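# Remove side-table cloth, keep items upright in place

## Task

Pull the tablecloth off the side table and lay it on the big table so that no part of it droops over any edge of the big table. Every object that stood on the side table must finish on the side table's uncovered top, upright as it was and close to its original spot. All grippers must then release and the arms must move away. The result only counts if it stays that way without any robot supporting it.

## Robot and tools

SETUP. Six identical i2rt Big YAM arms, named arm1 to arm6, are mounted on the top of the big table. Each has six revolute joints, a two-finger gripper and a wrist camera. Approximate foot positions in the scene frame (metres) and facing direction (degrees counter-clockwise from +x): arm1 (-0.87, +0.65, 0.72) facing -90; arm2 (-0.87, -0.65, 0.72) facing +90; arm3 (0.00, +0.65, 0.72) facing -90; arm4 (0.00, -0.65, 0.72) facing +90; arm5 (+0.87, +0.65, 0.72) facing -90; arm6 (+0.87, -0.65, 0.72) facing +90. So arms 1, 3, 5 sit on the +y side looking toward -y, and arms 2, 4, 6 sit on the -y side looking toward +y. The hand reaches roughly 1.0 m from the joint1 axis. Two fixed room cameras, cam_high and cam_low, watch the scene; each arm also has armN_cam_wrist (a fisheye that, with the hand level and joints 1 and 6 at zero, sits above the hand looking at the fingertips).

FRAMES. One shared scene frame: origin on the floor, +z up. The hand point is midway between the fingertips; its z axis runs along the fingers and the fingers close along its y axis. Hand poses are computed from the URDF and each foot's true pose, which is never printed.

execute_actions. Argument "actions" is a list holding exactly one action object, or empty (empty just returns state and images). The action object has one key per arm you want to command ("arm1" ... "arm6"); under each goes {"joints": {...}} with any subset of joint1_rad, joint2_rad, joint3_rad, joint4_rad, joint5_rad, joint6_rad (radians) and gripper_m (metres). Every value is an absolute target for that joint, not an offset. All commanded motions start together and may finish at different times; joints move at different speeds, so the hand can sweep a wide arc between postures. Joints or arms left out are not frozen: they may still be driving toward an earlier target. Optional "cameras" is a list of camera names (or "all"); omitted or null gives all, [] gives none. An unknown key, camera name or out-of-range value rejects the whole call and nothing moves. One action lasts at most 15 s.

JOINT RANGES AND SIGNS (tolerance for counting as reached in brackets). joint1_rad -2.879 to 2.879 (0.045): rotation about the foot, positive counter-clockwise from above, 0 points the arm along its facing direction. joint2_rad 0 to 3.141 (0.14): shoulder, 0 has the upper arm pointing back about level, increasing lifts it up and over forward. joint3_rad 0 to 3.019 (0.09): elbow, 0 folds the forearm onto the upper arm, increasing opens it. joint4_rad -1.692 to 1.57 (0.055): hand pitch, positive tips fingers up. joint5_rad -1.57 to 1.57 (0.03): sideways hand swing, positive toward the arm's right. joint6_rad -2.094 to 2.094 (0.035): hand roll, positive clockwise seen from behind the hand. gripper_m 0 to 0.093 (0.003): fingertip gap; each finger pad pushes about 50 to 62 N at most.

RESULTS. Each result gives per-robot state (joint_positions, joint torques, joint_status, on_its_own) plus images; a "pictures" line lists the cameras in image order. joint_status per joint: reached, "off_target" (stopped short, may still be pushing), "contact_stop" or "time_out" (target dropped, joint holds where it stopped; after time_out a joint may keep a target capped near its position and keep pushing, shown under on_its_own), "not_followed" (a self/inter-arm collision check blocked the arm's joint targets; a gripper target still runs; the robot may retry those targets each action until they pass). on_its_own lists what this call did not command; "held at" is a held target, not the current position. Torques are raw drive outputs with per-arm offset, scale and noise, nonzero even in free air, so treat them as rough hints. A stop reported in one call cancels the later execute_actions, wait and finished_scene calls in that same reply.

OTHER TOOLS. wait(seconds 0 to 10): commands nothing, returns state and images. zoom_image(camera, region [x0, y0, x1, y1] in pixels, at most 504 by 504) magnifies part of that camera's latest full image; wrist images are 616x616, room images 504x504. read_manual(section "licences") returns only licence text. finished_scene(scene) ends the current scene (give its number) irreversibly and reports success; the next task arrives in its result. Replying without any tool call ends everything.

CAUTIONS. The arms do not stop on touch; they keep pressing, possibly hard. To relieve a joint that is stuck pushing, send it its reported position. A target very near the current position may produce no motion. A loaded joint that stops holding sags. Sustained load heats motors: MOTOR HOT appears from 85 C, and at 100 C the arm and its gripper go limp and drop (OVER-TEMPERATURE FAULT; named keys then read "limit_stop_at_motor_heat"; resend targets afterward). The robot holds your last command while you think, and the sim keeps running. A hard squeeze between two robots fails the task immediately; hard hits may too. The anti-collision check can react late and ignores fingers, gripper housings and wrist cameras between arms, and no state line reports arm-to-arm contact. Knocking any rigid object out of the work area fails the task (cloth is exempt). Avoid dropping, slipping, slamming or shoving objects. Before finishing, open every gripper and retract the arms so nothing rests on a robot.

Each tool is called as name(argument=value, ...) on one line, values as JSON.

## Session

execute_actions(actions=[], cameras=["cam_high","cam_low","arm3_cam_wrist","arm4_cam_wrist"])

Scene clock: 0.00 s.
Joint torques (N m, as the arm reports them, + toward a larger angle): no reading
arm1.joint_positions: joint1_rad=-0.001 joint2_rad=+0.455 joint3_rad=+1.467 joint4_rad=-1.539 joint5_rad=+0.004 joint6_rad=-0.011 gripper_m=+0.094
arm1.joint_status: not commanded
arm1.hand: x=-0.8779 y=+0.5186 z=+1.3509 quat_wxyz=(-0.341, -0.624, -0.605, +0.359) (m; scene frame)
arm2.joint_positions: joint1_rad=+0.011 joint2_rad=+0.453 joint3_rad=+1.467 joint4_rad=-1.525 joint5_rad=+0.015 joint6_rad=-0.013 gripper_m=+0.095
arm2.joint_status: not commanded
arm2.hand: x=-0.8618 y=-0.5277 z=+1.3128 quat_wxyz=(-0.374, +0.597, -0.620, -0.346) (m; scene frame)
arm3.joint_positions: joint1_rad=-0.002 joint2_rad=+0.422 joint3_rad=+1.457 joint4_rad=-1.540 joint5_rad=-0.017 joint6_rad=+0.015 gripper_m=+0.094
arm3.joint_status: not commanded
arm3.hand: x=-0.0025 y=+0.5341 z=+1.3334 quat_wxyz=(-0.359, -0.623, -0.595, +0.358) (m; scene frame)
arm4.joint_positions: joint1_rad=+0.014 joint2_rad=+0.422 joint3_rad=+1.456 joint4_rad=-1.538 joint5_rad=+0.017 joint6_rad=-0.003 gripper_m=+0.094
arm4.joint_status: not commanded
arm4.hand: x=-0.0017 y=-0.5358 z=+1.3296 quat_wxyz=(-0.372, +0.604, -0.614, -0.347) (m; scene frame)
arm5.joint_positions: joint1_rad=-0.010 joint2_rad=+0.429 joint3_rad=+1.456 joint4_rad=-1.542 joint5_rad=+0.004 joint6_rad=-0.013 gripper_m=+0.095
arm5.joint_status: not commanded
arm5.hand: x=+0.8654 y=+0.5342 z=+1.3683 quat_wxyz=(-0.359, -0.604, -0.617, +0.355) (m; scene frame)
arm6.joint_positions: joint1_rad=-0.002 joint2_rad=+0.420 joint3_rad=+1.480 joint4_rad=-1.536 joint5_rad=-0.003 joint6_rad=+0.002 gripper_m=+0.095
arm6.joint_status: not commanded
arm6.hand: x=+0.8664 y=-0.5374 z=+1.3032 quat_wxyz=(-0.357, +0.617, -0.593, -0.375) (m; scene frame)
pictures: arm3_cam_wrist, arm4_cam_wrist, cam_high, cam_low
Images, in order (width x height): arm3_cam_wrist 616x616, arm4_cam_wrist 616x616, cam_high 504x504, cam_low 504x504.

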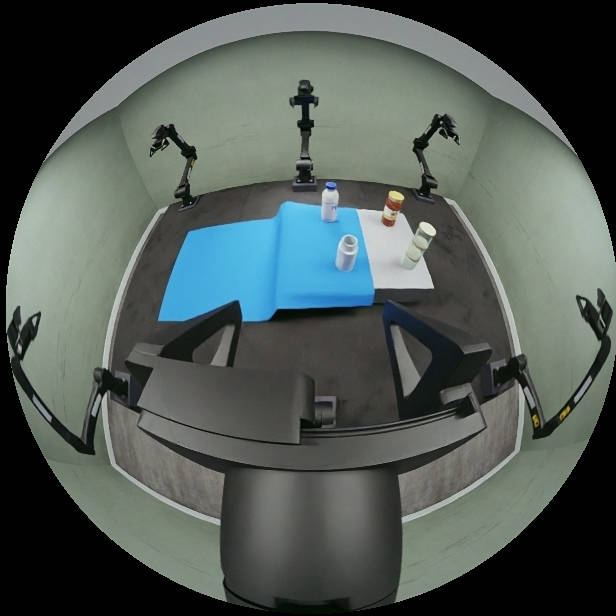

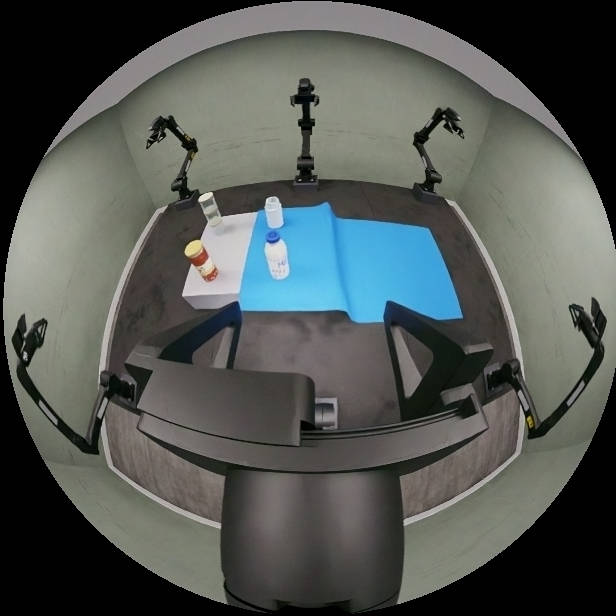

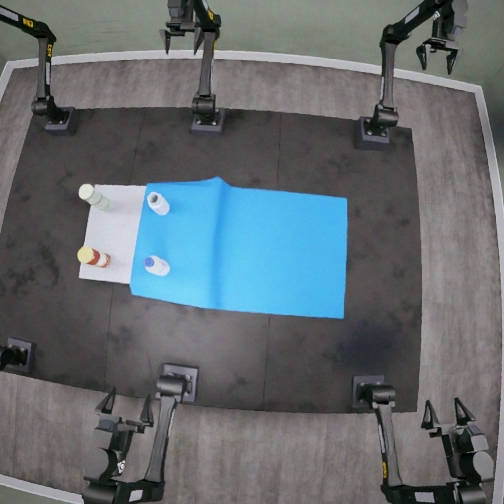

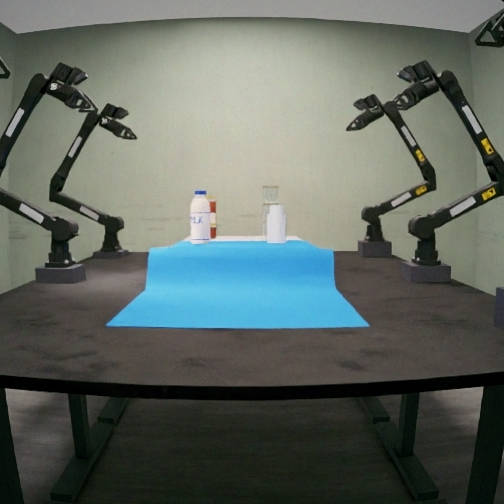

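Nearly identical; repeat.

execute_actions(actions=[{"arm3":{"joints":{"joint1_rad":-0.2,"joint2_rad":1.45,"joint3_rad":0.2,"joint4_rad":1.25}},"arm4":{"joints":{"joint1_rad":0.25,"joint2_rad":1.45,"joint3_rad":0.2,"joint4_rad":1.25}},"arm5":{"joints":{"joint1_rad":-1.36,"joint2_rad":2.72,"joint3_rad":2.08,"joint4_rad":0.64,"joint5_rad":-1.36,"gripper_m":0.06}},"arm6":{"joints":{"joint1_rad":1.36,"joint2_rad":2.58,"joint3_rad":1.92,"joint4_rad":0.66,"joint5_rad":1.36,"gripper_m":0.06}}}], cameras=[])

execute_actions(actions=[{"arm3":{"joints":{"joint2_rad":1.7,"joint3_rad":0.44,"joint4_rad":1.26}},"arm4":{"joints":{"joint2_rad":1.62,"joint3_rad":0.36,"joint4_rad":1.26}}}], cameras=["arm3_cam_wrist","arm4_cam_wrist","arm5_cam_wrist","arm6_cam_wrist"])

Scene clock: 4.93 s.
Joint torques (N m, as the arm reports them, + toward a larger angle): arm1=[-0.97  5.13  8.21  2.45  0.02  0.17] | arm2=[-0.57  4.56  8.45  2.16  0.14 -0.1 ] | arm3=[-0.96 -5.77  4.87  3.02 -0.12 -0.15] | arm4=[-1.17 -7.94  5.11  3.37  0.19 -0.03] | arm5=[  0.75 -23.73  10.72   1.78  -0.15   0.1 ] | arm6=[  0.74 -22.68   8.31   1.89   0.09  -0.05]
arm1.joint_positions: joint1_rad=-0.001 joint2_rad=+0.455 joint3_rad=+1.467 joint4_rad=-1.539 joint5_rad=+0.004 joint6_rad=-0.011 gripper_m=+0.094
arm1.joint_status: not commanded
arm1.hand: x=-0.8779 y=+0.5186 z=+1.3509 quat_wxyz=(-0.341, -0.624, -0.605, +0.359) (m; scene frame)
arm2.joint_positions: joint1_rad=+0.011 joint2_rad=+0.453 joint3_rad=+1.467 joint4_rad=-1.525 joint5_rad=+0.015 joint6_rad=-0.013 gripper_m=+0.095
arm2.joint_status: not commanded
arm2.hand: x=-0.8618 y=-0.5277 z=+1.3128 quat_wxyz=(-0.374, +0.597, -0.620, -0.346) (m; scene frame)
arm3.joint_positions: joint1_rad=-0.188 joint2_rad=+1.450 joint3_rad=+0.194 joint4_rad=+1.225 joint5_rad=-0.017 joint6_rad=+0.016 gripper_m=+0.094
arm3.joint_status: all done
arm3.hand: x=-0.0892 y=+0.2518 z=+0.9191 quat_wxyz=(-0.442, -0.562, -0.448, +0.536) (m; scene frame)
arm4.joint_positions: joint1_rad=+0.238 joint2_rad=+1.443 joint3_rad=+0.198 joint4_rad=+1.228 joint5_rad=+0.014 joint6_rad=+0.001 gripper_m=+0.094
arm4.joint_status: all done
arm4.hand: x=-0.0830 y=-0.2492 z=+0.9201 quat_wxyz=(-0.449, +0.554, -0.451, -0.538) (m; scene frame)
arm5.joint_positions: joint1_rad=-1.352 joint2_rad=+2.735 joint3_rad=+2.057 joint4_rad=+0.625 joint5_rad=-1.356 joint6_rad=-0.013 gripper_m=+0.060
arm5.joint_status: all done
arm5.hand: x=+0.1305 y=+0.2921 z=+0.7783 quat_wxyz=(-0.517, -0.507, -0.498, +0.478) (m; scene frame)
arm6.joint_positions: joint1_rad=+1.365 joint2_rad=+2.556 joint3_rad=+1.904 joint4_rad=+0.639 joint5_rad=+1.359 joint6_rad=+0.012 gripper_m=+0.060
arm6.joint_status: all done
arm6.hand: x=+0.1195 y=-0.3543 z=+0.7852 quat_wxyz=(-0.486, +0.514, -0.491, -0.509) (m; scene frame)
pictures: none
No camera images: the call's "cameras" was empty. Leave "cameras" out to get every camera's image.

Scene clock: 6.00 s.
Joint torques (N m, as the arm reports them, + toward a larger angle): arm1=[-0.72  5.66  8.03  2.02  0.07  0.19] | arm2=[-0.54  4.54  8.43  2.16  0.14 -0.1 ] | arm3=[-0.83 -9.25  5.56  2.96 -0.12 -0.15] | arm4=[ -1.14 -10.49   6.09   3.21   0.18  -0.03] | arm5=[  0.88 -23.69  10.72   1.77  -0.15   0.09] | arm6=[  0.83 -22.93   8.24   1.9    0.09  -0.05]
arm1.joint_positions: joint1_rad=-0.001 joint2_rad=+0.455 joint3_rad=+1.467 joint4_rad=-1.539 joint5_rad=+0.004 joint6_rad=-0.011 gripper_m=+0.094
arm1.joint_status: not commanded
arm1.hand: x=-0.8779 y=+0.5186 z=+1.3509 quat_wxyz=(-0.341, -0.624, -0.605, +0.359) (m; scene frame)
arm2.joint_positions: joint1_rad=+0.011 joint2_rad=+0.453 joint3_rad=+1.467 joint4_rad=-1.525 joint5_rad=+0.015 joint6_rad=-0.013 gripper_m=+0.095
arm2.joint_status: not commanded
arm2.hand: x=-0.8618 y=-0.5277 z=+1.3128 quat_wxyz=(-0.374, +0.597, -0.620, -0.346) (m; scene frame)
arm3.joint_positions: joint1_rad=-0.188 joint2_rad=+1.695 joint3_rad=+0.424 joint4_rad=+1.238 joint5_rad=-0.017 joint6_rad=+0.016 gripper_m=+0.094
arm3.joint_status: all done
arm3.hand: x=-0.1088 y=+0.1669 z=+0.8997 quat_wxyz=(-0.441, -0.563, -0.448, +0.536) (m; scene frame)
arm4.joint_positions: joint1_rad=+0.238 joint2_rad=+1.609 joint3_rad=+0.342 joint4_rad=+1.243 joint5_rad=+0.014 joint6_rad=+0.001 gripper_m=+0.094
arm4.joint_status: all done
arm4.hand: x=-0.0942 y=-0.1948 z=+0.9074 quat_wxyz=(-0.447, +0.555, -0.452, -0.536) (m; scene frame)
arm5.joint_positions: joint1_rad=-1.352 joint2_rad=+2.735 joint3_rad=+2.057 joint4_rad=+0.625 joint5_rad=-1.356 joint6_rad=-0.013 gripper_m=+0.060
arm5.joint_status: not commanded
arm5.hand: x=+0.1305 y=+0.2921 z=+0.7783 quat_wxyz=(-0.517, -0.507, -0.498, +0.478) (m; scene frame)
arm6.joint_positions: joint1_rad=+1.365 joint2_rad=+2.556 joint3_rad=+1.904 joint4_rad=+0.639 joint5_rad=+1.359 joint6_rad=+0.012 gripper_m=+0.060
arm6.joint_status: not commanded
arm6.hand: x=+0.1195 y=-0.3543 z=+0.7852 quat_wxyz=(-0.486, +0.514, -0.491, -0.509) (m; scene frame)
pictures: arm3_cam_wrist, arm4_cam_wrist, arm5_cam_wrist, arm6_cam_wrist
Images, in order (width x height): arm3_cam_wrist 616x616, arm4_cam_wrist 616x616, arm5_cam_wrist 616x616, arm6_cam_wrist 616x616.

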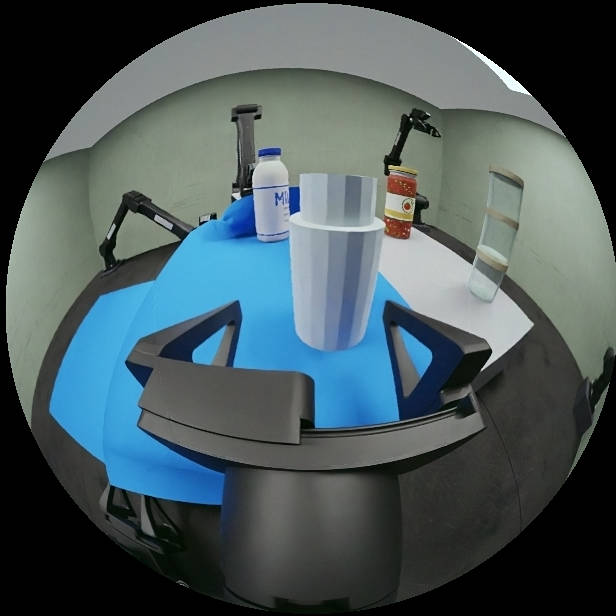

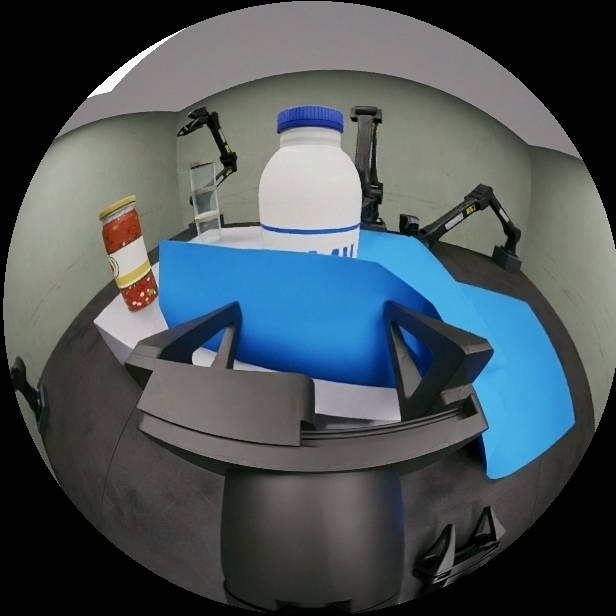

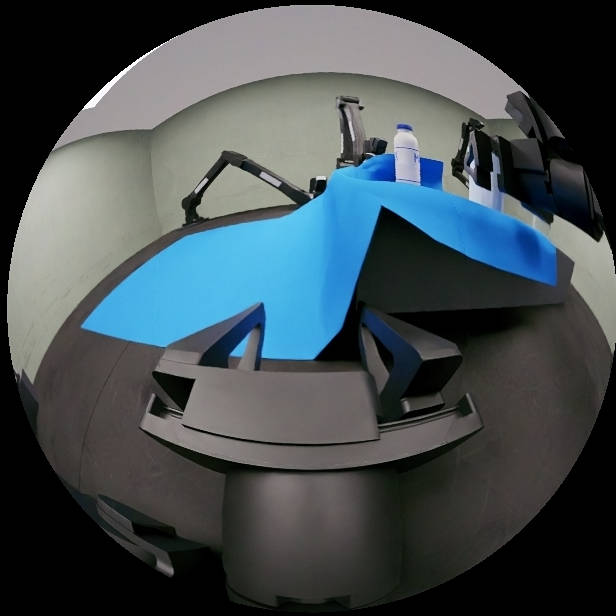

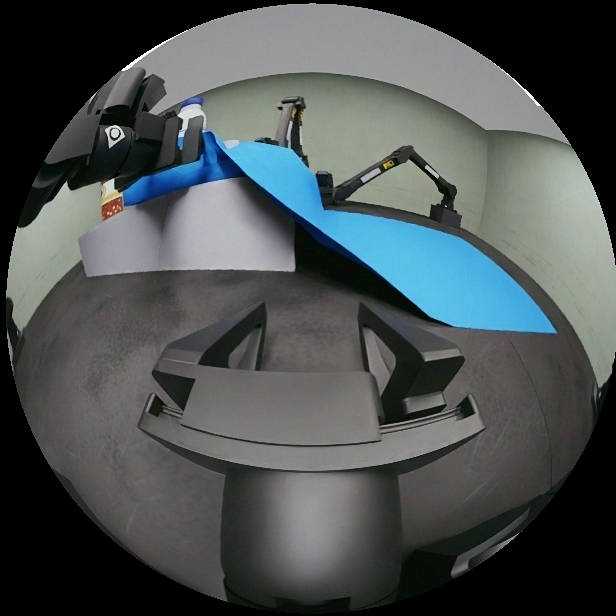

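Arm4 scooped the cloth edge. Retract it; adjust arm3 yaw.

execute_actions(actions=[{"arm3":{"joints":{"joint1_rad":-0.235}},"arm4":{"joints":{"joint2_rad":1.3,"joint3_rad":0.05,"joint4_rad":1.25}}}], cameras=[])

execute_actions(actions=[{"arm3":{"joints":{"joint2_rad":1.86,"joint3_rad":0.62,"joint4_rad":1.25}},"arm4":{"joints":{"joint2_rad":1.55,"joint3_rad":0.32,"joint4_rad":1.23}}}], cameras=["arm3_cam_wrist","arm4_cam_wrist","arm6_cam_wrist"])

Scene clock: 7.77 s.
Joint torques (N m, as the arm reports them, + toward a larger angle): arm1=[-1.13  6.22  8.3   2.14  0.05  0.25] | arm2=[-0.52  4.58  8.43  2.16  0.14 -0.1 ] | arm3=[-0.89 -9.23  5.59  2.92 -0.11 -0.15] | arm4=[-1.12 -5.96  4.57  2.83  0.19 -0.03] | arm5=[  0.87 -23.62  10.73   1.77  -0.15   0.1 ] | arm6=[  1.02 -22.92   8.23   1.88   0.08  -0.05]
arm1.joint_positions: joint1_rad=-0.001 joint2_rad=+0.455 joint3_rad=+1.467 joint4_rad=-1.539 joint5_rad=+0.004 joint6_rad=-0.011 gripper_m=+0.094
arm1.joint_status: not commanded
arm1.hand: x=-0.8779 y=+0.5186 z=+1.3509 quat_wxyz=(-0.341, -0.624, -0.605, +0.359) (m; scene frame)
arm2.joint_positions: joint1_rad=+0.011 joint2_rad=+0.453 joint3_rad=+1.467 joint4_rad=-1.525 joint5_rad=+0.015 joint6_rad=-0.013 gripper_m=+0.095
arm2.joint_status: not commanded
arm2.hand: x=-0.8618 y=-0.5277 z=+1.3128 quat_wxyz=(-0.374, +0.597, -0.620, -0.346) (m; scene frame)
arm3.joint_positions: joint1_rad=-0.224 joint2_rad=+1.695 joint3_rad=+0.424 joint4_rad=+1.238 joint5_rad=-0.017 joint6_rad=+0.016 gripper_m=+0.094
arm3.joint_status: all done
arm3.hand: x=-0.1258 y=+0.1710 z=+0.8997 quat_wxyz=(-0.432, -0.571, -0.438, +0.544) (m; scene frame)
arm4.joint_positions: joint1_rad=+0.238 joint2_rad=+1.302 joint3_rad=+0.053 joint4_rad=+1.243 joint5_rad=+0.014 joint6_rad=+0.001 gripper_m=+0.094
arm4.joint_status: all done
arm4.hand: x=-0.0716 y=-0.3033 z=+0.9215 quat_wxyz=(-0.451, +0.551, -0.448, -0.541) (m; scene frame)
arm5.joint_positions: joint1_rad=-1.352 joint2_rad=+2.735 joint3_rad=+2.057 joint4_rad=+0.625 joint5_rad=-1.356 joint6_rad=-0.013 gripper_m=+0.060
arm5.joint_status: not commanded
arm5.hand: x=+0.1305 y=+0.2921 z=+0.7783 quat_wxyz=(-0.517, -0.507, -0.498, +0.478) (m; scene frame)
arm6.joint_positions: joint1_rad=+1.365 joint2_rad=+2.556 joint3_rad=+1.904 joint4_rad=+0.639 joint5_rad=+1.359 joint6_rad=+0.012 gripper_m=+0.060
arm6.joint_status: not commanded
arm6.hand: x=+0.1195 y=-0.3543 z=+0.7852 quat_wxyz=(-0.486, +0.514, -0.491, -0.509) (m; scene frame)
pictures: none
No camera images: the call's "cameras" was empty. Leave "cameras" out to get every camera's image.

Scene clock: 8.77 s.
Joint torques (N m, as the arm reports them, + toward a larger angle): arm1=[-1.49  5.32  7.95  1.95  0.03  0.15] | arm2=[-0.49  4.56  8.44  2.16  0.14 -0.1 ] | arm3=[ -0.86 -12.2    6.07   2.49  -0.11  -0.16] | arm4=[-1.21 -9.38  5.99  1.96  0.19 -0.03] | arm5=[  0.83 -23.69  10.72   1.76  -0.14   0.09] | arm6=[  1.08 -22.93   8.22   1.89   0.09  -0.05]
arm1.joint_positions: joint1_rad=-0.001 joint2_rad=+0.455 joint3_rad=+1.467 joint4_rad=-1.539 joint5_rad=+0.004 joint6_rad=-0.011 gripper_m=+0.094
arm1.joint_status: not commanded
arm1.hand: x=-0.8779 y=+0.5186 z=+1.3509 quat_wxyz=(-0.341, -0.624, -0.605, +0.359) (m; scene frame)
arm2.joint_positions: joint1_rad=+0.011 joint2_rad=+0.453 joint3_rad=+1.467 joint4_rad=-1.525 joint5_rad=+0.015 joint6_rad=-0.013 gripper_m=+0.095
arm2.joint_status: not commanded
arm2.hand: x=-0.8618 y=-0.5277 z=+1.3128 quat_wxyz=(-0.374, +0.597, -0.620, -0.346) (m; scene frame)
arm3.joint_positions: joint1_rad=-0.224 joint2_rad=+1.856 joint3_rad=+0.600 joint4_rad=+1.238 joint5_rad=-0.017 joint6_rad=+0.016 gripper_m=+0.094
arm3.joint_status: all done
arm3.hand: x=-0.1421 y=+0.1102 z=+0.8818 quat_wxyz=(-0.435, -0.567, -0.435, +0.548) (m; scene frame)
arm4.joint_positions: joint1_rad=+0.238 joint2_rad=+1.537 joint3_rad=+0.307 joint4_rad=+1.242 joint5_rad=+0.014 joint6_rad=+0.001 gripper_m=+0.094
arm4.joint_status: all done
arm4.hand: x=-0.0916 y=-0.2085 z=+0.9258 quat_wxyz=(-0.455, +0.546, -0.444, -0.546) (m; scene frame)
arm5.joint_positions: joint1_rad=-1.352 joint2_rad=+2.735 joint3_rad=+2.057 joint4_rad=+0.625 joint5_rad=-1.356 joint6_rad=-0.013 gripper_m=+0.060
arm5.joint_status: not commanded
arm5.hand: x=+0.1305 y=+0.2921 z=+0.7783 quat_wxyz=(-0.517, -0.507, -0.498, +0.478) (m; scene frame)
arm6.joint_positions: joint1_rad=+1.365 joint2_rad=+2.556 joint3_rad=+1.904 joint4_rad=+0.639 joint5_rad=+1.359 joint6_rad=+0.012 gripper_m=+0.060
arm6.joint_status: not commanded
arm6.hand: x=+0.1195 y=-0.3543 z=+0.7852 quat_wxyz=(-0.486, +0.514, -0.491, -0.509) (m; scene frame)
pictures: arm3_cam_wrist, arm4_cam_wrist, arm6_cam_wrist
Images, in order (width x height): arm3_cam_wrist 616x616, arm4_cam_wrist 616x616, arm6_cam_wrist 616x616.

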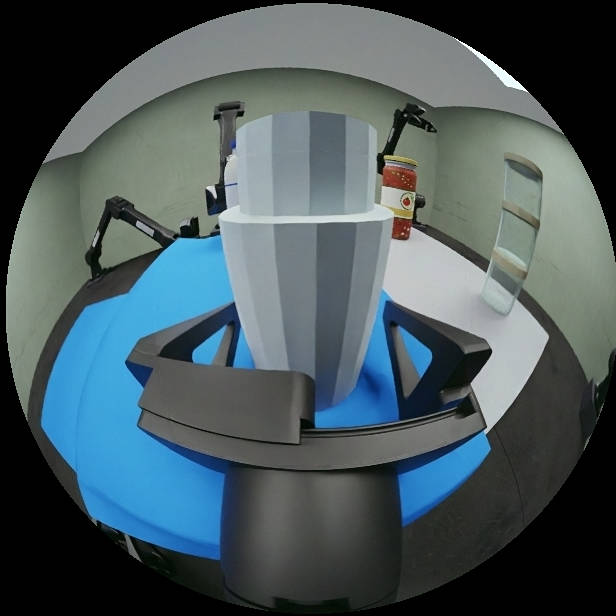

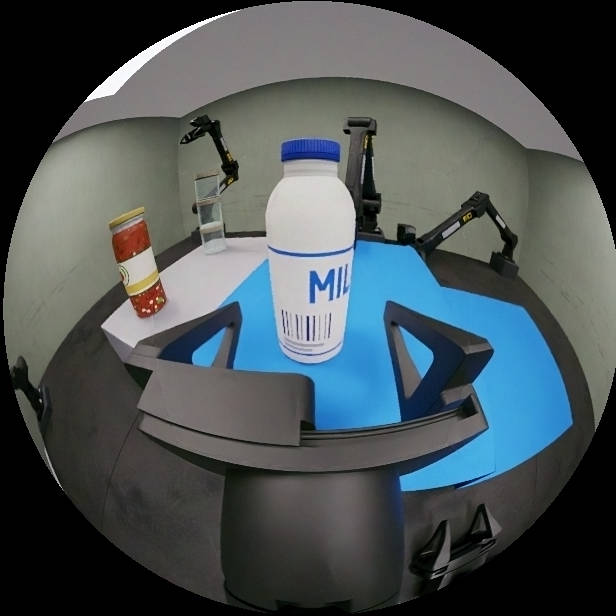

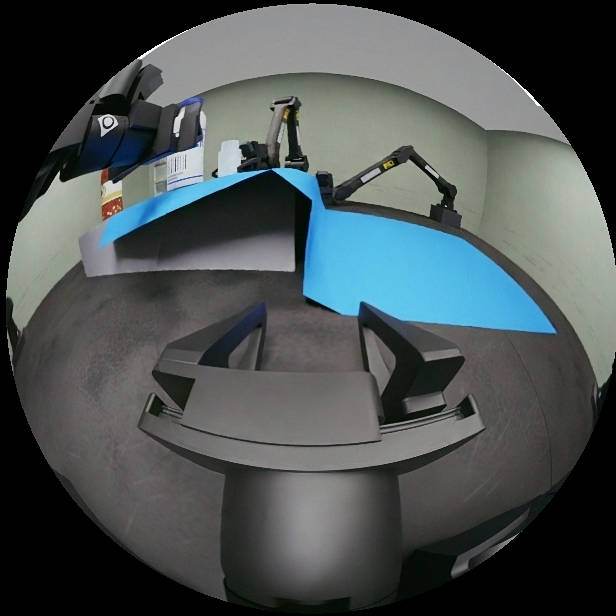

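execute_actions(actions=[{"arm3":{"joints":{"gripper_m":0.03}},"arm4":{"joints":{"joint2_rad":1.76,"joint3_rad":0.5,"joint4_rad":1.27}},"arm5":{"joints":{"joint2_rad":2.8,"joint3_rad":2.28,"joint4_rad":0.52}},"arm6":{"joints":{"joint1_rad":1.26,"joint5_rad":1.26,"joint2_rad":2.63,"joint3_rad":2.03,"joint4_rad":0.6}}}], cameras=[])

execute_actions(actions=[{"arm4":{"joints":{"gripper_m":0.03}},"arm5":{"joints":{"joint1_rad":-1.28,"joint5_rad":-1.28}}}], cameras=["arm5_cam_wrist","arm6_cam_wrist"])

Scene clock: 11.27 s.
Joint torques (N m, as the arm reports them, + toward a larger angle): arm1=[-0.99  6.11  7.93  2.3   0.04  0.14] | arm2=[-0.55  4.55  8.43  2.17  0.14 -0.1 ] | arm3=[ -0.85 -11.95   6.05   2.48  -0.08  -0.16] | arm4=[ -1.21 -13.     5.95   3.18   0.19  -0.03] | arm5=[  0.91 -22.68  12.87   0.92  -0.07   0.1 ] | arm6=[  2.61 -22.65  10.43   0.8   -0.07  -0.05]
arm1.joint_positions: joint1_rad=-0.001 joint2_rad=+0.455 joint3_rad=+1.467 joint4_rad=-1.539 joint5_rad=+0.004 joint6_rad=-0.011 gripper_m=+0.094
arm1.joint_status: not commanded
arm1.hand: x=-0.8779 y=+0.5186 z=+1.3509 quat_wxyz=(-0.341, -0.624, -0.605, +0.359) (m; scene frame)
arm2.joint_positions: joint1_rad=+0.011 joint2_rad=+0.453 joint3_rad=+1.467 joint4_rad=-1.525 joint5_rad=+0.015 joint6_rad=-0.013 gripper_m=+0.095
arm2.joint_status: not commanded
arm2.hand: x=-0.8618 y=-0.5277 z=+1.3128 quat_wxyz=(-0.374, +0.597, -0.620, -0.346) (m; scene frame)
arm3.joint_positions: joint1_rad=-0.224 joint2_rad=+1.856 joint3_rad=+0.600 joint4_rad=+1.238 joint5_rad=-0.018 joint6_rad=+0.017 gripper_m=+0.065
arm3.joint_status: gripper_m off_target (ended at +0.065, target +0.030)
arm3.hand: x=-0.1421 y=+0.1102 z=+0.8818 quat_wxyz=(-0.435, -0.567, -0.435, +0.548) (m; scene frame)
arm4.joint_positions: joint1_rad=+0.238 joint2_rad=+1.747 joint3_rad=+0.486 joint4_rad=+1.254 joint5_rad=+0.014 joint6_rad=+0.001 gripper_m=+0.094
arm4.joint_status: all done
arm4.hand: x=-0.1050 y=-0.1431 z=+0.8973 quat_wxyz=(-0.451, +0.551, -0.448, -0.541) (m; scene frame)
arm5.joint_positions: joint1_rad=-1.352 joint2_rad=+2.789 joint3_rad=+2.242 joint4_rad=+0.526 joint5_rad=-1.358 joint6_rad=-0.013 gripper_m=+0.060
arm5.joint_status: all done
arm5.hand: x=+0.0984 y=+0.2842 z=+0.8022 quat_wxyz=(-0.512, -0.497, -0.504, +0.487) (m; scene frame)
arm6.joint_positions: joint1_rad=+1.248 joint2_rad=+2.596 joint3_rad=+1.986 joint4_rad=+0.616 joint5_rad=+1.262 joint6_rad=+0.012 gripper_m=+0.060
arm6.joint_status: all done
arm6.hand: x=+0.1277 y=-0.2643 z=+0.7853 quat_wxyz=(-0.487, +0.504, -0.499, -0.510) (m; scene frame)
pictures: none
No camera images: the call's "cameras" was empty. Leave "cameras" out to get every camera's image.

Scene clock: 12.33 s.
Joint torques (N m, as the arm reports them, + toward a larger angle): arm1=[-0.72  5.91  8.1   2.14  0.04  0.15] | arm2=[-0.54  4.61  8.44  2.17  0.14 -0.1 ] | arm3=[ -0.76 -12.02   6.07   2.48  -0.08  -0.16] | arm4=[ -1.31 -13.08   5.92   3.15   0.2   -0.04] | arm5=[  2.81 -22.77  12.84   0.98   0.     0.11] | arm6=[  2.63 -22.72  10.43   0.8   -0.07  -0.06]
arm1.joint_positions: joint1_rad=-0.001 joint2_rad=+0.455 joint3_rad=+1.467 joint4_rad=-1.539 joint5_rad=+0.004 joint6_rad=-0.011 gripper_m=+0.094
arm1.joint_status: not commanded
arm1.hand: x=-0.8779 y=+0.5186 z=+1.3509 quat_wxyz=(-0.341, -0.624, -0.605, +0.359) (m; scene frame)
arm2.joint_positions: joint1_rad=+0.011 joint2_rad=+0.453 joint3_rad=+1.467 joint4_rad=-1.525 joint5_rad=+0.015 joint6_rad=-0.013 gripper_m=+0.095
arm2.joint_status: not commanded
arm2.hand: x=-0.8618 y=-0.5277 z=+1.3128 quat_wxyz=(-0.374, +0.597, -0.620, -0.346) (m; scene frame)
arm3.joint_positions: joint1_rad=-0.224 joint2_rad=+1.856 joint3_rad=+0.600 joint4_rad=+1.238 joint5_rad=-0.018 joint6_rad=+0.017 gripper_m=+0.065
arm3.joint_status: not commanded
arm3.hand: x=-0.1421 y=+0.1102 z=+0.8818 quat_wxyz=(-0.435, -0.567, -0.435, +0.548) (m; scene frame)
arm4.joint_positions: joint1_rad=+0.239 joint2_rad=+1.747 joint3_rad=+0.486 joint4_rad=+1.254 joint5_rad=+0.014 joint6_rad=+0.001 gripper_m=+0.065
arm4.joint_status: gripper_m off_target (ended at +0.065, target +0.030)
arm4.hand: x=-0.1054 y=-0.1432 z=+0.8973 quat_wxyz=(-0.450, +0.551, -0.448, -0.541) (m; scene frame)
arm5.joint_positions: joint1_rad=-1.296 joint2_rad=+2.789 joint3_rad=+2.243 joint4_rad=+0.526 joint5_rad=-1.280 joint6_rad=-0.014 gripper_m=+0.060
arm5.joint_status: all done
arm5.hand: x=+0.1066 y=+0.2408 z=+0.8022 quat_wxyz=(-0.506, -0.502, -0.500, +0.493) (m; scene frame)
arm6.joint_positions: joint1_rad=+1.248 joint2_rad=+2.596 joint3_rad=+1.986 joint4_rad=+0.616 joint5_rad=+1.262 joint6_rad=+0.012 gripper_m=+0.060
arm6.joint_status: not commanded
arm6.hand: x=+0.1277 y=-0.2643 z=+0.7853 quat_wxyz=(-0.487, +0.504, -0.499, -0.510) (m; scene frame)
pictures: arm5_cam_wrist, arm6_cam_wrist
Images, in order (width x height): arm5_cam_wrist 616x616, arm6_cam_wrist 616x616.

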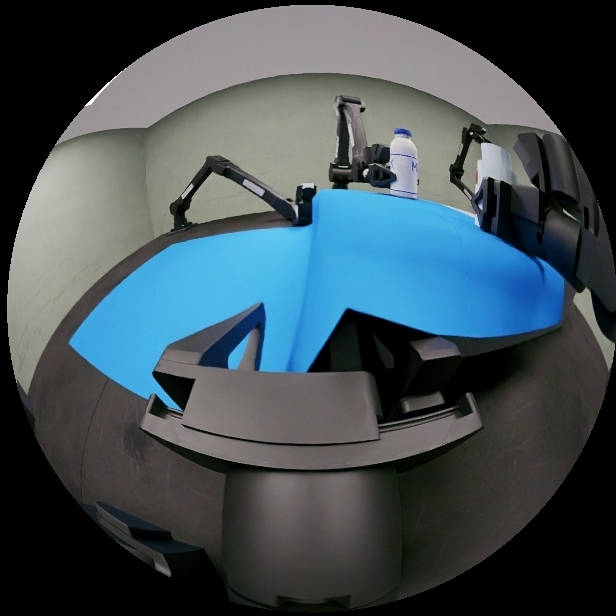

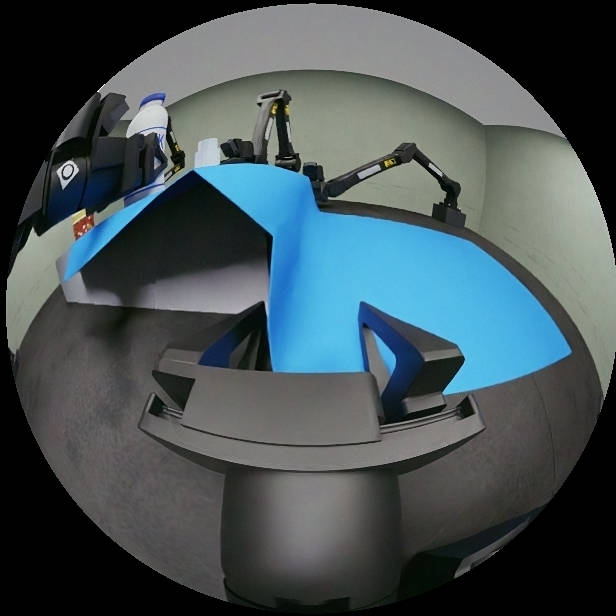

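execute_actions(actions=[{"arm5":{"joints":{"gripper_m":0}},"arm6":{"joints":{"gripper_m":0}},"arm3":{"joints":{"joint2_rad":1.68,"joint4_rad":1.07}},"arm4":{"joints":{"joint2_rad":1.58,"joint4_rad":1.1}}}], cameras=[])

execute_actions(actions=[{"arm5":{"joints":{"joint1_rad":-1.03,"joint5_rad":-1.03,"joint2_rad":1.98,"joint3_rad":0.88,"joint4_rad":1.1}},"arm6":{"joints":{"joint1_rad":1.03,"joint5_rad":1.03,"joint2_rad":1.92,"joint3_rad":0.88,"joint4_rad":1.04}}}], cameras=[])

execute_actions(actions=[{"arm5":{"joints":{"joint1_rad":-0.6,"joint5_rad":-0.6,"joint2_rad":1.72,"joint3_rad":0.36,"joint4_rad":1.36}},"arm6":{"joints":{"joint1_rad":0.6,"joint5_rad":0.6,"joint2_rad":1.66,"joint3_rad":0.36,"joint4_rad":1.3}}}], cameras=["cam_high"])

Scene clock: 14.70 s.
Joint torques (N m, as the arm reports them, + toward a larger angle): arm1=[-1.17  5.56  7.98  2.19 -0.03  0.15] | arm2=[-0.56  4.54  8.43  2.16  0.15 -0.1 ] | arm3=[ -0.8  -12.01   7.47   1.77  -0.08  -0.16] | arm4=[ -1.26 -16.19   7.07   3.12   0.19  -0.04] | arm5=[  2.33 -22.81  12.85   0.98  -0.02   0.11] | arm6=[  2.52 -22.78  10.41   0.81  -0.01  -0.05]
arm1.joint_positions: joint1_rad=-0.001 joint2_rad=+0.455 joint3_rad=+1.467 joint4_rad=-1.539 joint5_rad=+0.004 joint6_rad=-0.011 gripper_m=+0.094
arm1.joint_status: not commanded
arm1.hand: x=-0.8779 y=+0.5186 z=+1.3509 quat_wxyz=(-0.341, -0.624, -0.605, +0.359) (m; scene frame)
arm2.joint_positions: joint1_rad=+0.011 joint2_rad=+0.453 joint3_rad=+1.467 joint4_rad=-1.525 joint5_rad=+0.015 joint6_rad=-0.013 gripper_m=+0.095
arm2.joint_status: not commanded
arm2.hand: x=-0.8618 y=-0.5277 z=+1.3128 quat_wxyz=(-0.374, +0.597, -0.620, -0.346) (m; scene frame)
arm3.joint_positions: joint1_rad=-0.224 joint2_rad=+1.688 joint3_rad=+0.600 joint4_rad=+1.075 joint5_rad=-0.018 joint6_rad=+0.017 gripper_m=+0.065
arm3.joint_status: all done
arm3.hand: x=-0.1419 y=+0.1109 z=+0.9323 quat_wxyz=(-0.437, -0.565, -0.434, +0.549) (m; scene frame)
arm4.joint_positions: joint1_rad=+0.239 joint2_rad=+1.606 joint3_rad=+0.486 joint4_rad=+1.085 joint5_rad=+0.014 joint6_rad=+0.001 gripper_m=+0.065
arm4.joint_status: all done
arm4.hand: x=-0.1052 y=-0.1454 z=+0.9251 quat_wxyz=(-0.444, +0.559, -0.455, -0.533) (m; scene frame)
arm5.joint_positions: joint1_rad=-1.291 joint2_rad=+2.789 joint3_rad=+2.243 joint4_rad=+0.526 joint5_rad=-1.280 joint6_rad=-0.014 gripper_m=+0.001
arm5.joint_status: all done
arm5.hand: x=+0.1086 y=+0.2370 z=+0.8022 quat_wxyz=(-0.507, -0.501, -0.501, +0.491) (m; scene frame)
arm6.joint_positions: joint1_rad=+1.248 joint2_rad=+2.597 joint3_rad=+1.986 joint4_rad=+0.616 joint5_rad=+1.261 joint6_rad=+0.011 gripper_m=+0.001
arm6.joint_status: all done
arm6.hand: x=+0.1274 y=-0.2646 z=+0.7850 quat_wxyz=(-0.487, +0.504, -0.498, -0.510) (m; scene frame)
pictures: none
No camera images: the call's "cameras" was empty. Leave "cameras" out to get every camera's image.

Scene clock: 16.43 s.
Joint torques (N m, as the arm reports them, + toward a larger angle): arm1=[-0.68  6.05  8.01  2.12  0.04  0.16] | arm2=[-0.56  4.6   8.44  2.16  0.14 -0.1 ] | arm3=[ -0.89 -11.98   7.48   1.75  -0.08  -0.17] | arm4=[ -1.3  -16.19   7.09   3.12   0.19  -0.04] | arm5=[  1.8  -14.74   6.15   1.64   0.05   0.11] | arm6=[  2.38 -15.24   5.62   1.52  -0.01  -0.03]
arm1.joint_positions: joint1_rad=-0.001 joint2_rad=+0.455 joint3_rad=+1.467 joint4_rad=-1.539 joint5_rad=+0.004 joint6_rad=-0.011 gripper_m=+0.094
arm1.joint_status: not commanded
arm1.hand: x=-0.8779 y=+0.5186 z=+1.3509 quat_wxyz=(-0.341, -0.624, -0.605, +0.359) (m; scene frame)
arm2.joint_positions: joint1_rad=+0.011 joint2_rad=+0.453 joint3_rad=+1.467 joint4_rad=-1.525 joint5_rad=+0.015 joint6_rad=-0.013 gripper_m=+0.095
arm2.joint_status: not commanded
arm2.hand: x=-0.8618 y=-0.5277 z=+1.3128 quat_wxyz=(-0.374, +0.597, -0.620, -0.346) (m; scene frame)
arm3.joint_positions: joint1_rad=-0.224 joint2_rad=+1.688 joint3_rad=+0.600 joint4_rad=+1.075 joint5_rad=-0.018 joint6_rad=+0.017 gripper_m=+0.065
arm3.joint_status: not commanded
arm3.hand: x=-0.1419 y=+0.1109 z=+0.9323 quat_wxyz=(-0.437, -0.565, -0.434, +0.549) (m; scene frame)
arm4.joint_positions: joint1_rad=+0.239 joint2_rad=+1.606 joint3_rad=+0.486 joint4_rad=+1.085 joint5_rad=+0.014 joint6_rad=+0.001 gripper_m=+0.065
arm4.joint_status: not commanded
arm4.hand: x=-0.1052 y=-0.1454 z=+0.9251 quat_wxyz=(-0.444, +0.559, -0.455, -0.533) (m; scene frame)
arm5.joint_positions: joint1_rad=-1.034 joint2_rad=+1.998 joint3_rad=+0.872 joint4_rad=+1.093 joint5_rad=-1.031 joint6_rad=-0.014 gripper_m=+0.001
arm5.joint_status: all done
arm5.hand: x=+0.4681 y=+0.2230 z=+0.9061 quat_wxyz=(-0.508, -0.504, -0.504, +0.484) (m; scene frame)
arm6.joint_positions: joint1_rad=+1.020 joint2_rad=+1.923 joint3_rad=+0.865 joint4_rad=+1.037 joint5_rad=+1.031 joint6_rad=+0.010 gripper_m=+0.001
arm6.joint_status: all done
arm6.hand: x=+0.4478 y=-0.2441 z=+0.8606 quat_wxyz=(-0.490, +0.514, -0.495, -0.502) (m; scene frame)
pictures: none
No camera images: the call's "cameras" was empty. Leave "cameras" out to get every camera's image.

Scene clock: 17.63 s.
Joint torques (N m, as the arm reports them, + toward a larger angle): arm1=[-1.45  5.34  8.15  2.14 -0.02  0.22] | arm2=[-0.53  4.55  8.44  2.17  0.14 -0.1 ] | arm3=[ -0.77 -11.95   7.49   1.73  -0.08  -0.16] | arm4=[ -1.29 -16.17   7.1    3.14   0.19  -0.03] | arm5=[ 1.09 -7.45  3.43  2.21  0.11  0.11] | arm6=[ 1.09 -7.55  2.84  2.15 -0.18 -0.01]
arm1.joint_positions: joint1_rad=-0.001 joint2_rad=+0.455 joint3_rad=+1.467 joint4_rad=-1.539 joint5_rad=+0.004 joint6_rad=-0.011 gripper_m=+0.094
arm1.joint_status: not commanded
arm1.hand: x=-0.8779 y=+0.5186 z=+1.3509 quat_wxyz=(-0.341, -0.624, -0.605, +0.359) (m; scene frame)
arm2.joint_positions: joint1_rad=+0.011 joint2_rad=+0.453 joint3_rad=+1.467 joint4_rad=-1.525 joint5_rad=+0.015 joint6_rad=-0.013 gripper_m=+0.095
arm2.joint_status: not commanded
arm2.hand: x=-0.8618 y=-0.5277 z=+1.3128 quat_wxyz=(-0.374, +0.597, -0.620, -0.346) (m; scene frame)
arm3.joint_positions: joint1_rad=-0.224 joint2_rad=+1.688 joint3_rad=+0.600 joint4_rad=+1.075 joint5_rad=-0.018 joint6_rad=+0.017 gripper_m=+0.065
arm3.joint_status: not commanded
arm3.hand: x=-0.1419 y=+0.1109 z=+0.9323 quat_wxyz=(-0.437, -0.565, -0.434, +0.549) (m; scene frame)
arm4.joint_positions: joint1_rad=+0.239 joint2_rad=+1.606 joint3_rad=+0.486 joint4_rad=+1.085 joint5_rad=+0.014 joint6_rad=+0.001 gripper_m=+0.065
arm4.joint_status: not commanded
arm4.hand: x=-0.1052 y=-0.1454 z=+0.9251 quat_wxyz=(-0.444, +0.559, -0.455, -0.533) (m; scene frame)
arm5.joint_positions: joint1_rad=-0.596 joint2_rad=+1.714 joint3_rad=+0.361 joint4_rad=+1.343 joint5_rad=-0.602 joint6_rad=-0.014 gripper_m=+0.001
arm5.joint_status: all done
arm5.hand: x=+0.7127 y=+0.2263 z=+0.9319 quat_wxyz=(-0.507, -0.494, -0.509, +0.490) (m; scene frame)
arm6.joint_positions: joint1_rad=+0.602 joint2_rad=+1.646 joint3_rad=+0.364 joint4_rad=+1.282 joint5_rad=+0.604 joint6_rad=+0.008 gripper_m=+0.001
arm6.joint_status: all done
arm6.hand: x=+0.6832 y=-0.2363 z=+0.8707 quat_wxyz=(-0.486, +0.509, -0.494, -0.511) (m; scene frame)
pictures: cam_high
Images, in order (width x height): cam_high 504x504.

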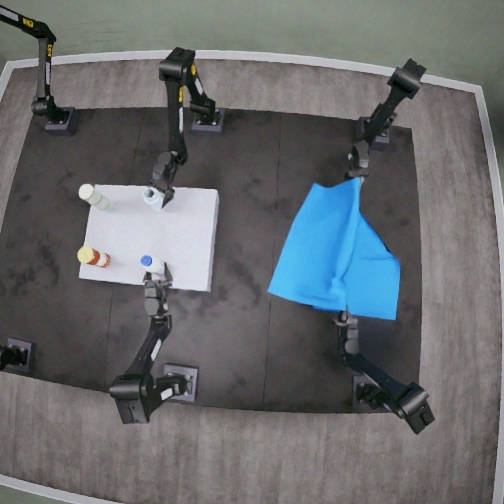

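execute_actions(actions=[{"arm5":{"joints":{"gripper_m":0.09}},"arm6":{"joints":{"gripper_m":0.09}},"arm3":{"joints":{"joint2_rad":1.865,"joint4_rad":1.26}},"arm4":{"joints":{"joint2_rad":1.76,"joint4_rad":1.28}}}], cameras=[])

execute_actions(actions=[{"arm3":{"joints":{"gripper_m":0.093}},"arm4":{"joints":{"gripper_m":0.093}},"arm5":{"joints":{"joint2_rad":1.45,"joint3_rad":0.1,"joint1_rad":-0.9,"joint5_rad":0.6}},"arm6":{"joints":{"joint2_rad":1.4,"joint3_rad":0.1,"joint1_rad":0.9,"joint5_rad":-0.6}}}], cameras=[])

execute_actions(actions=[{"arm3":{"joints":{"joint2_rad":1.45,"joint3_rad":0.2,"joint4_rad":1.25}},"arm4":{"joints":{"joint2_rad":1.45,"joint3_rad":0.2,"joint4_rad":1.25}}}], cameras=["cam_high","cam_low"])

Scene clock: 19.73 s.
Joint torques (N m, as the arm reports them, + toward a larger angle): arm1=[-1.1   6.15  8.26  2.28  0.01  0.17] | arm2=[-0.55  4.54  8.46  2.15  0.14 -0.1 ] | arm3=[ -0.96 -11.46   5.95   3.21  -0.1   -0.17] | arm4=[ -1.27 -13.04   5.85   3.73   0.14  -0.04] | arm5=[ 1.08 -7.52  3.38  2.21  0.1   0.11] | arm6=[ 1.2  -7.59  2.91  2.17 -0.11 -0.02]
arm1.joint_positions: joint1_rad=-0.001 joint2_rad=+0.455 joint3_rad=+1.467 joint4_rad=-1.539 joint5_rad=+0.004 joint6_rad=-0.011 gripper_m=+0.094
arm1.joint_status: not commanded
arm1.hand: x=-0.8779 y=+0.5186 z=+1.3509 quat_wxyz=(-0.341, -0.624, -0.605, +0.359) (m; scene frame)
arm2.joint_positions: joint1_rad=+0.011 joint2_rad=+0.453 joint3_rad=+1.467 joint4_rad=-1.525 joint5_rad=+0.015 joint6_rad=-0.013 gripper_m=+0.095
arm2.joint_status: not commanded
arm2.hand: x=-0.8618 y=-0.5277 z=+1.3128 quat_wxyz=(-0.374, +0.597, -0.620, -0.346) (m; scene frame)
arm3.joint_positions: joint1_rad=-0.224 joint2_rad=+1.856 joint3_rad=+0.602 joint4_rad=+1.232 joint5_rad=-0.017 joint6_rad=+0.017 gripper_m=+0.065
arm3.joint_status: all done
arm3.hand: x=-0.1423 y=+0.1097 z=+0.8812 quat_wxyz=(-0.434, -0.568, -0.436, +0.547) (m; scene frame)
arm4.joint_positions: joint1_rad=+0.239 joint2_rad=+1.746 joint3_rad=+0.486 joint4_rad=+1.250 joint5_rad=+0.016 joint6_rad=+0.002 gripper_m=+0.065
arm4.joint_status: all done
arm4.hand: x=-0.1051 y=-0.1430 z=+0.8968 quat_wxyz=(-0.450, +0.551, -0.450, -0.540) (m; scene frame)
arm5.joint_positions: joint1_rad=-0.596 joint2_rad=+1.714 joint3_rad=+0.361 joint4_rad=+1.343 joint5_rad=-0.602 joint6_rad=-0.014 gripper_m=+0.090
arm5.joint_status: all done
arm5.hand: x=+0.7127 y=+0.2263 z=+0.9319 quat_wxyz=(-0.507, -0.494, -0.509, +0.490) (m; scene frame)
arm6.joint_positions: joint1_rad=+0.602 joint2_rad=+1.646 joint3_rad=+0.364 joint4_rad=+1.282 joint5_rad=+0.602 joint6_rad=+0.008 gripper_m=+0.090
arm6.joint_status: all done
arm6.hand: x=+0.6830 y=-0.2364 z=+0.8706 quat_wxyz=(-0.485, +0.509, -0.494, -0.511) (m; scene frame)
pictures: none
No camera images: the call's "cameras" was empty. Leave "cameras" out to get every camera's image.

Scene clock: 21.30 s.
Joint torques (N m, as the arm reports them, + toward a larger angle): arm1=[-0.91  5.69  8.06  2.14  0.07  0.15] | arm2=[-0.57  4.53  8.43  2.17  0.14 -0.1 ] | arm3=[ -0.89 -11.46   5.93   3.06  -0.11  -0.17] | arm4=[ -1.28 -12.95   5.88   3.26   0.14  -0.04] | arm5=[ 0.97 -4.25  3.58  2.12  0.17  0.11] | arm6=[ 2.22 -4.65  3.16  2.16 -0.16 -0.03]
arm1.joint_positions: joint1_rad=-0.001 joint2_rad=+0.455 joint3_rad=+1.467 joint4_rad=-1.539 joint5_rad=+0.004 joint6_rad=-0.011 gripper_m=+0.094
arm1.joint_status: not commanded
arm1.hand: x=-0.8779 y=+0.5186 z=+1.3509 quat_wxyz=(-0.341, -0.624, -0.605, +0.359) (m; scene frame)
arm2.joint_positions: joint1_rad=+0.011 joint2_rad=+0.453 joint3_rad=+1.467 joint4_rad=-1.525 joint5_rad=+0.015 joint6_rad=-0.013 gripper_m=+0.095
arm2.joint_status: not commanded
arm2.hand: x=-0.8618 y=-0.5277 z=+1.3128 quat_wxyz=(-0.374, +0.597, -0.620, -0.346) (m; scene frame)
arm3.joint_positions: joint1_rad=-0.224 joint2_rad=+1.856 joint3_rad=+0.602 joint4_rad=+1.235 joint5_rad=-0.017 joint6_rad=+0.017 gripper_m=+0.093
arm3.joint_status: all done
arm3.hand: x=-0.1423 y=+0.1096 z=+0.8820 quat_wxyz=(-0.435, -0.567, -0.435, +0.547) (m; scene frame)
arm4.joint_positions: joint1_rad=+0.239 joint2_rad=+1.746 joint3_rad=+0.486 joint4_rad=+1.261 joint5_rad=+0.016 joint6_rad=+0.002 gripper_m=+0.093
arm4.joint_status: all done
arm4.hand: x=-0.1051 y=-0.1430 z=+0.8995 quat_wxyz=(-0.453, +0.548, -0.447, -0.543) (m; scene frame)
arm5.joint_positions: joint1_rad=-0.895 joint2_rad=+1.451 joint3_rad=+0.099 joint4_rad=+1.345 joint5_rad=+0.596 joint6_rad=-0.014 gripper_m=+0.090
arm5.joint_status: all done
arm5.hand: x=+0.5441 y=+0.5027 z=+0.9495 quat_wxyz=(-0.032, -0.711, -0.043, +0.701) (m; scene frame)
arm6.joint_positions: joint1_rad=+0.890 joint2_rad=+1.400 joint3_rad=+0.099 joint4_rad=+1.282 joint5_rad=-0.597 joint6_rad=+0.008 gripper_m=+0.090
arm6.joint_status: all done
arm6.hand: x=+0.5381 y=-0.5220 z=+0.8789 quat_wxyz=(-0.006, +0.712, -0.024, -0.702) (m; scene frame)
pictures: none
No camera images: the call's "cameras" was empty. Leave "cameras" out to get every camera's image.

Scene clock: 22.43 s.
Joint torques (N m, as the arm reports them, + toward a larger angle): arm1=[-1.42  5.61  8.34  2.19  0.02  0.14] | arm2=[-0.54  4.59  8.44  2.17  0.14 -0.1 ] | arm3=[-0.8  -6.16  4.24  2.49 -0.11 -0.16] | arm4=[-1.23 -8.52  4.49  2.01  0.14 -0.04] | arm5=[ 1.02 -4.28  3.6   2.11  0.17  0.11] | arm6=[ 2.25 -4.57  3.16  2.17 -0.16 -0.03]
arm1.joint_positions: joint1_rad=-0.001 joint2_rad=+0.455 joint3_rad=+1.467 joint4_rad=-1.539 joint5_rad=+0.004 joint6_rad=-0.011 gripper_m=+0.094
arm1.joint_status: not commanded
arm1.hand: x=-0.8779 y=+0.5186 z=+1.3509 quat_wxyz=(-0.341, -0.624, -0.605, +0.359) (m; scene frame)
arm2.joint_positions: joint1_rad=+0.011 joint2_rad=+0.453 joint3_rad=+1.467 joint4_rad=-1.525 joint5_rad=+0.015 joint6_rad=-0.013 gripper_m=+0.095
arm2.joint_status: not commanded
arm2.hand: x=-0.8618 y=-0.5277 z=+1.3128 quat_wxyz=(-0.374, +0.597, -0.620, -0.346) (m; scene frame)
arm3.joint_positions: joint1_rad=-0.224 joint2_rad=+1.454 joint3_rad=+0.200 joint4_rad=+1.235 joint5_rad=-0.017 joint6_rad=+0.017 gripper_m=+0.093
arm3.joint_status: all done
arm3.hand: x=-0.1039 y=+0.2527 z=+0.9221 quat_wxyz=(-0.435, -0.567, -0.435, +0.547) (m; scene frame)
arm4.joint_positions: joint1_rad=+0.239 joint2_rad=+1.449 joint3_rad=+0.205 joint4_rad=+1.260 joint5_rad=+0.016 joint6_rad=+0.002 gripper_m=+0.093
arm4.joint_status: all done
arm4.hand: x=-0.0837 y=-0.2465 z=+0.9283 quat_wxyz=(-0.456, +0.544, -0.444, -0.547) (m; scene frame)
arm5.joint_positions: joint1_rad=-0.895 joint2_rad=+1.451 joint3_rad=+0.099 joint4_rad=+1.345 joint5_rad=+0.596 joint6_rad=-0.014 gripper_m=+0.090
arm5.joint_status: not commanded
arm5.hand: x=+0.5441 y=+0.5027 z=+0.9495 quat_wxyz=(-0.032, -0.711, -0.043, +0.701) (m; scene frame)
arm6.joint_positions: joint1_rad=+0.890 joint2_rad=+1.400 joint3_rad=+0.099 joint4_rad=+1.282 joint5_rad=-0.597 joint6_rad=+0.008 gripper_m=+0.090
arm6.joint_status: not commanded
arm6.hand: x=+0.5381 y=-0.5220 z=+0.8789 quat_wxyz=(-0.006, +0.712, -0.024, -0.702) (m; scene frame)
pictures: cam_high, cam_low
Images, in order (width x height): cam_high 504x504, cam_low 504x504.

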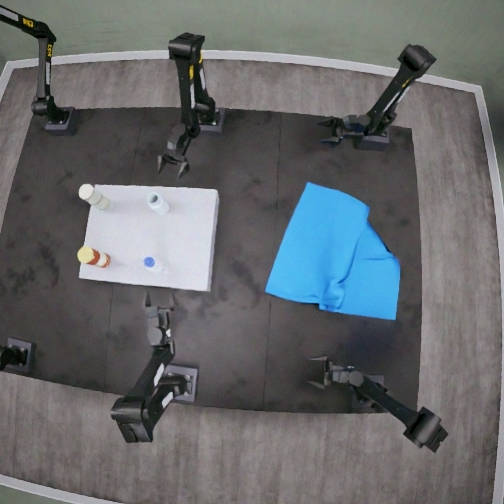

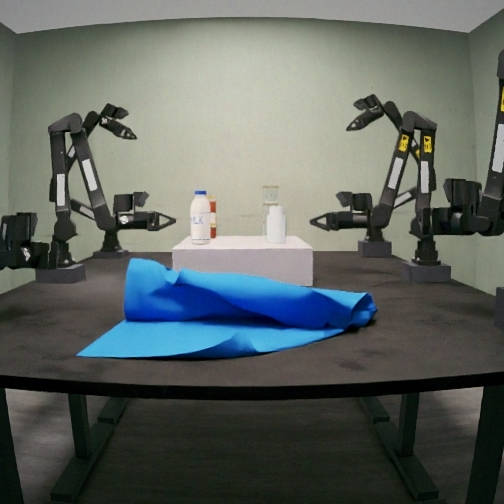

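finished_scene(scene=2)

The scene is finished: the task was done.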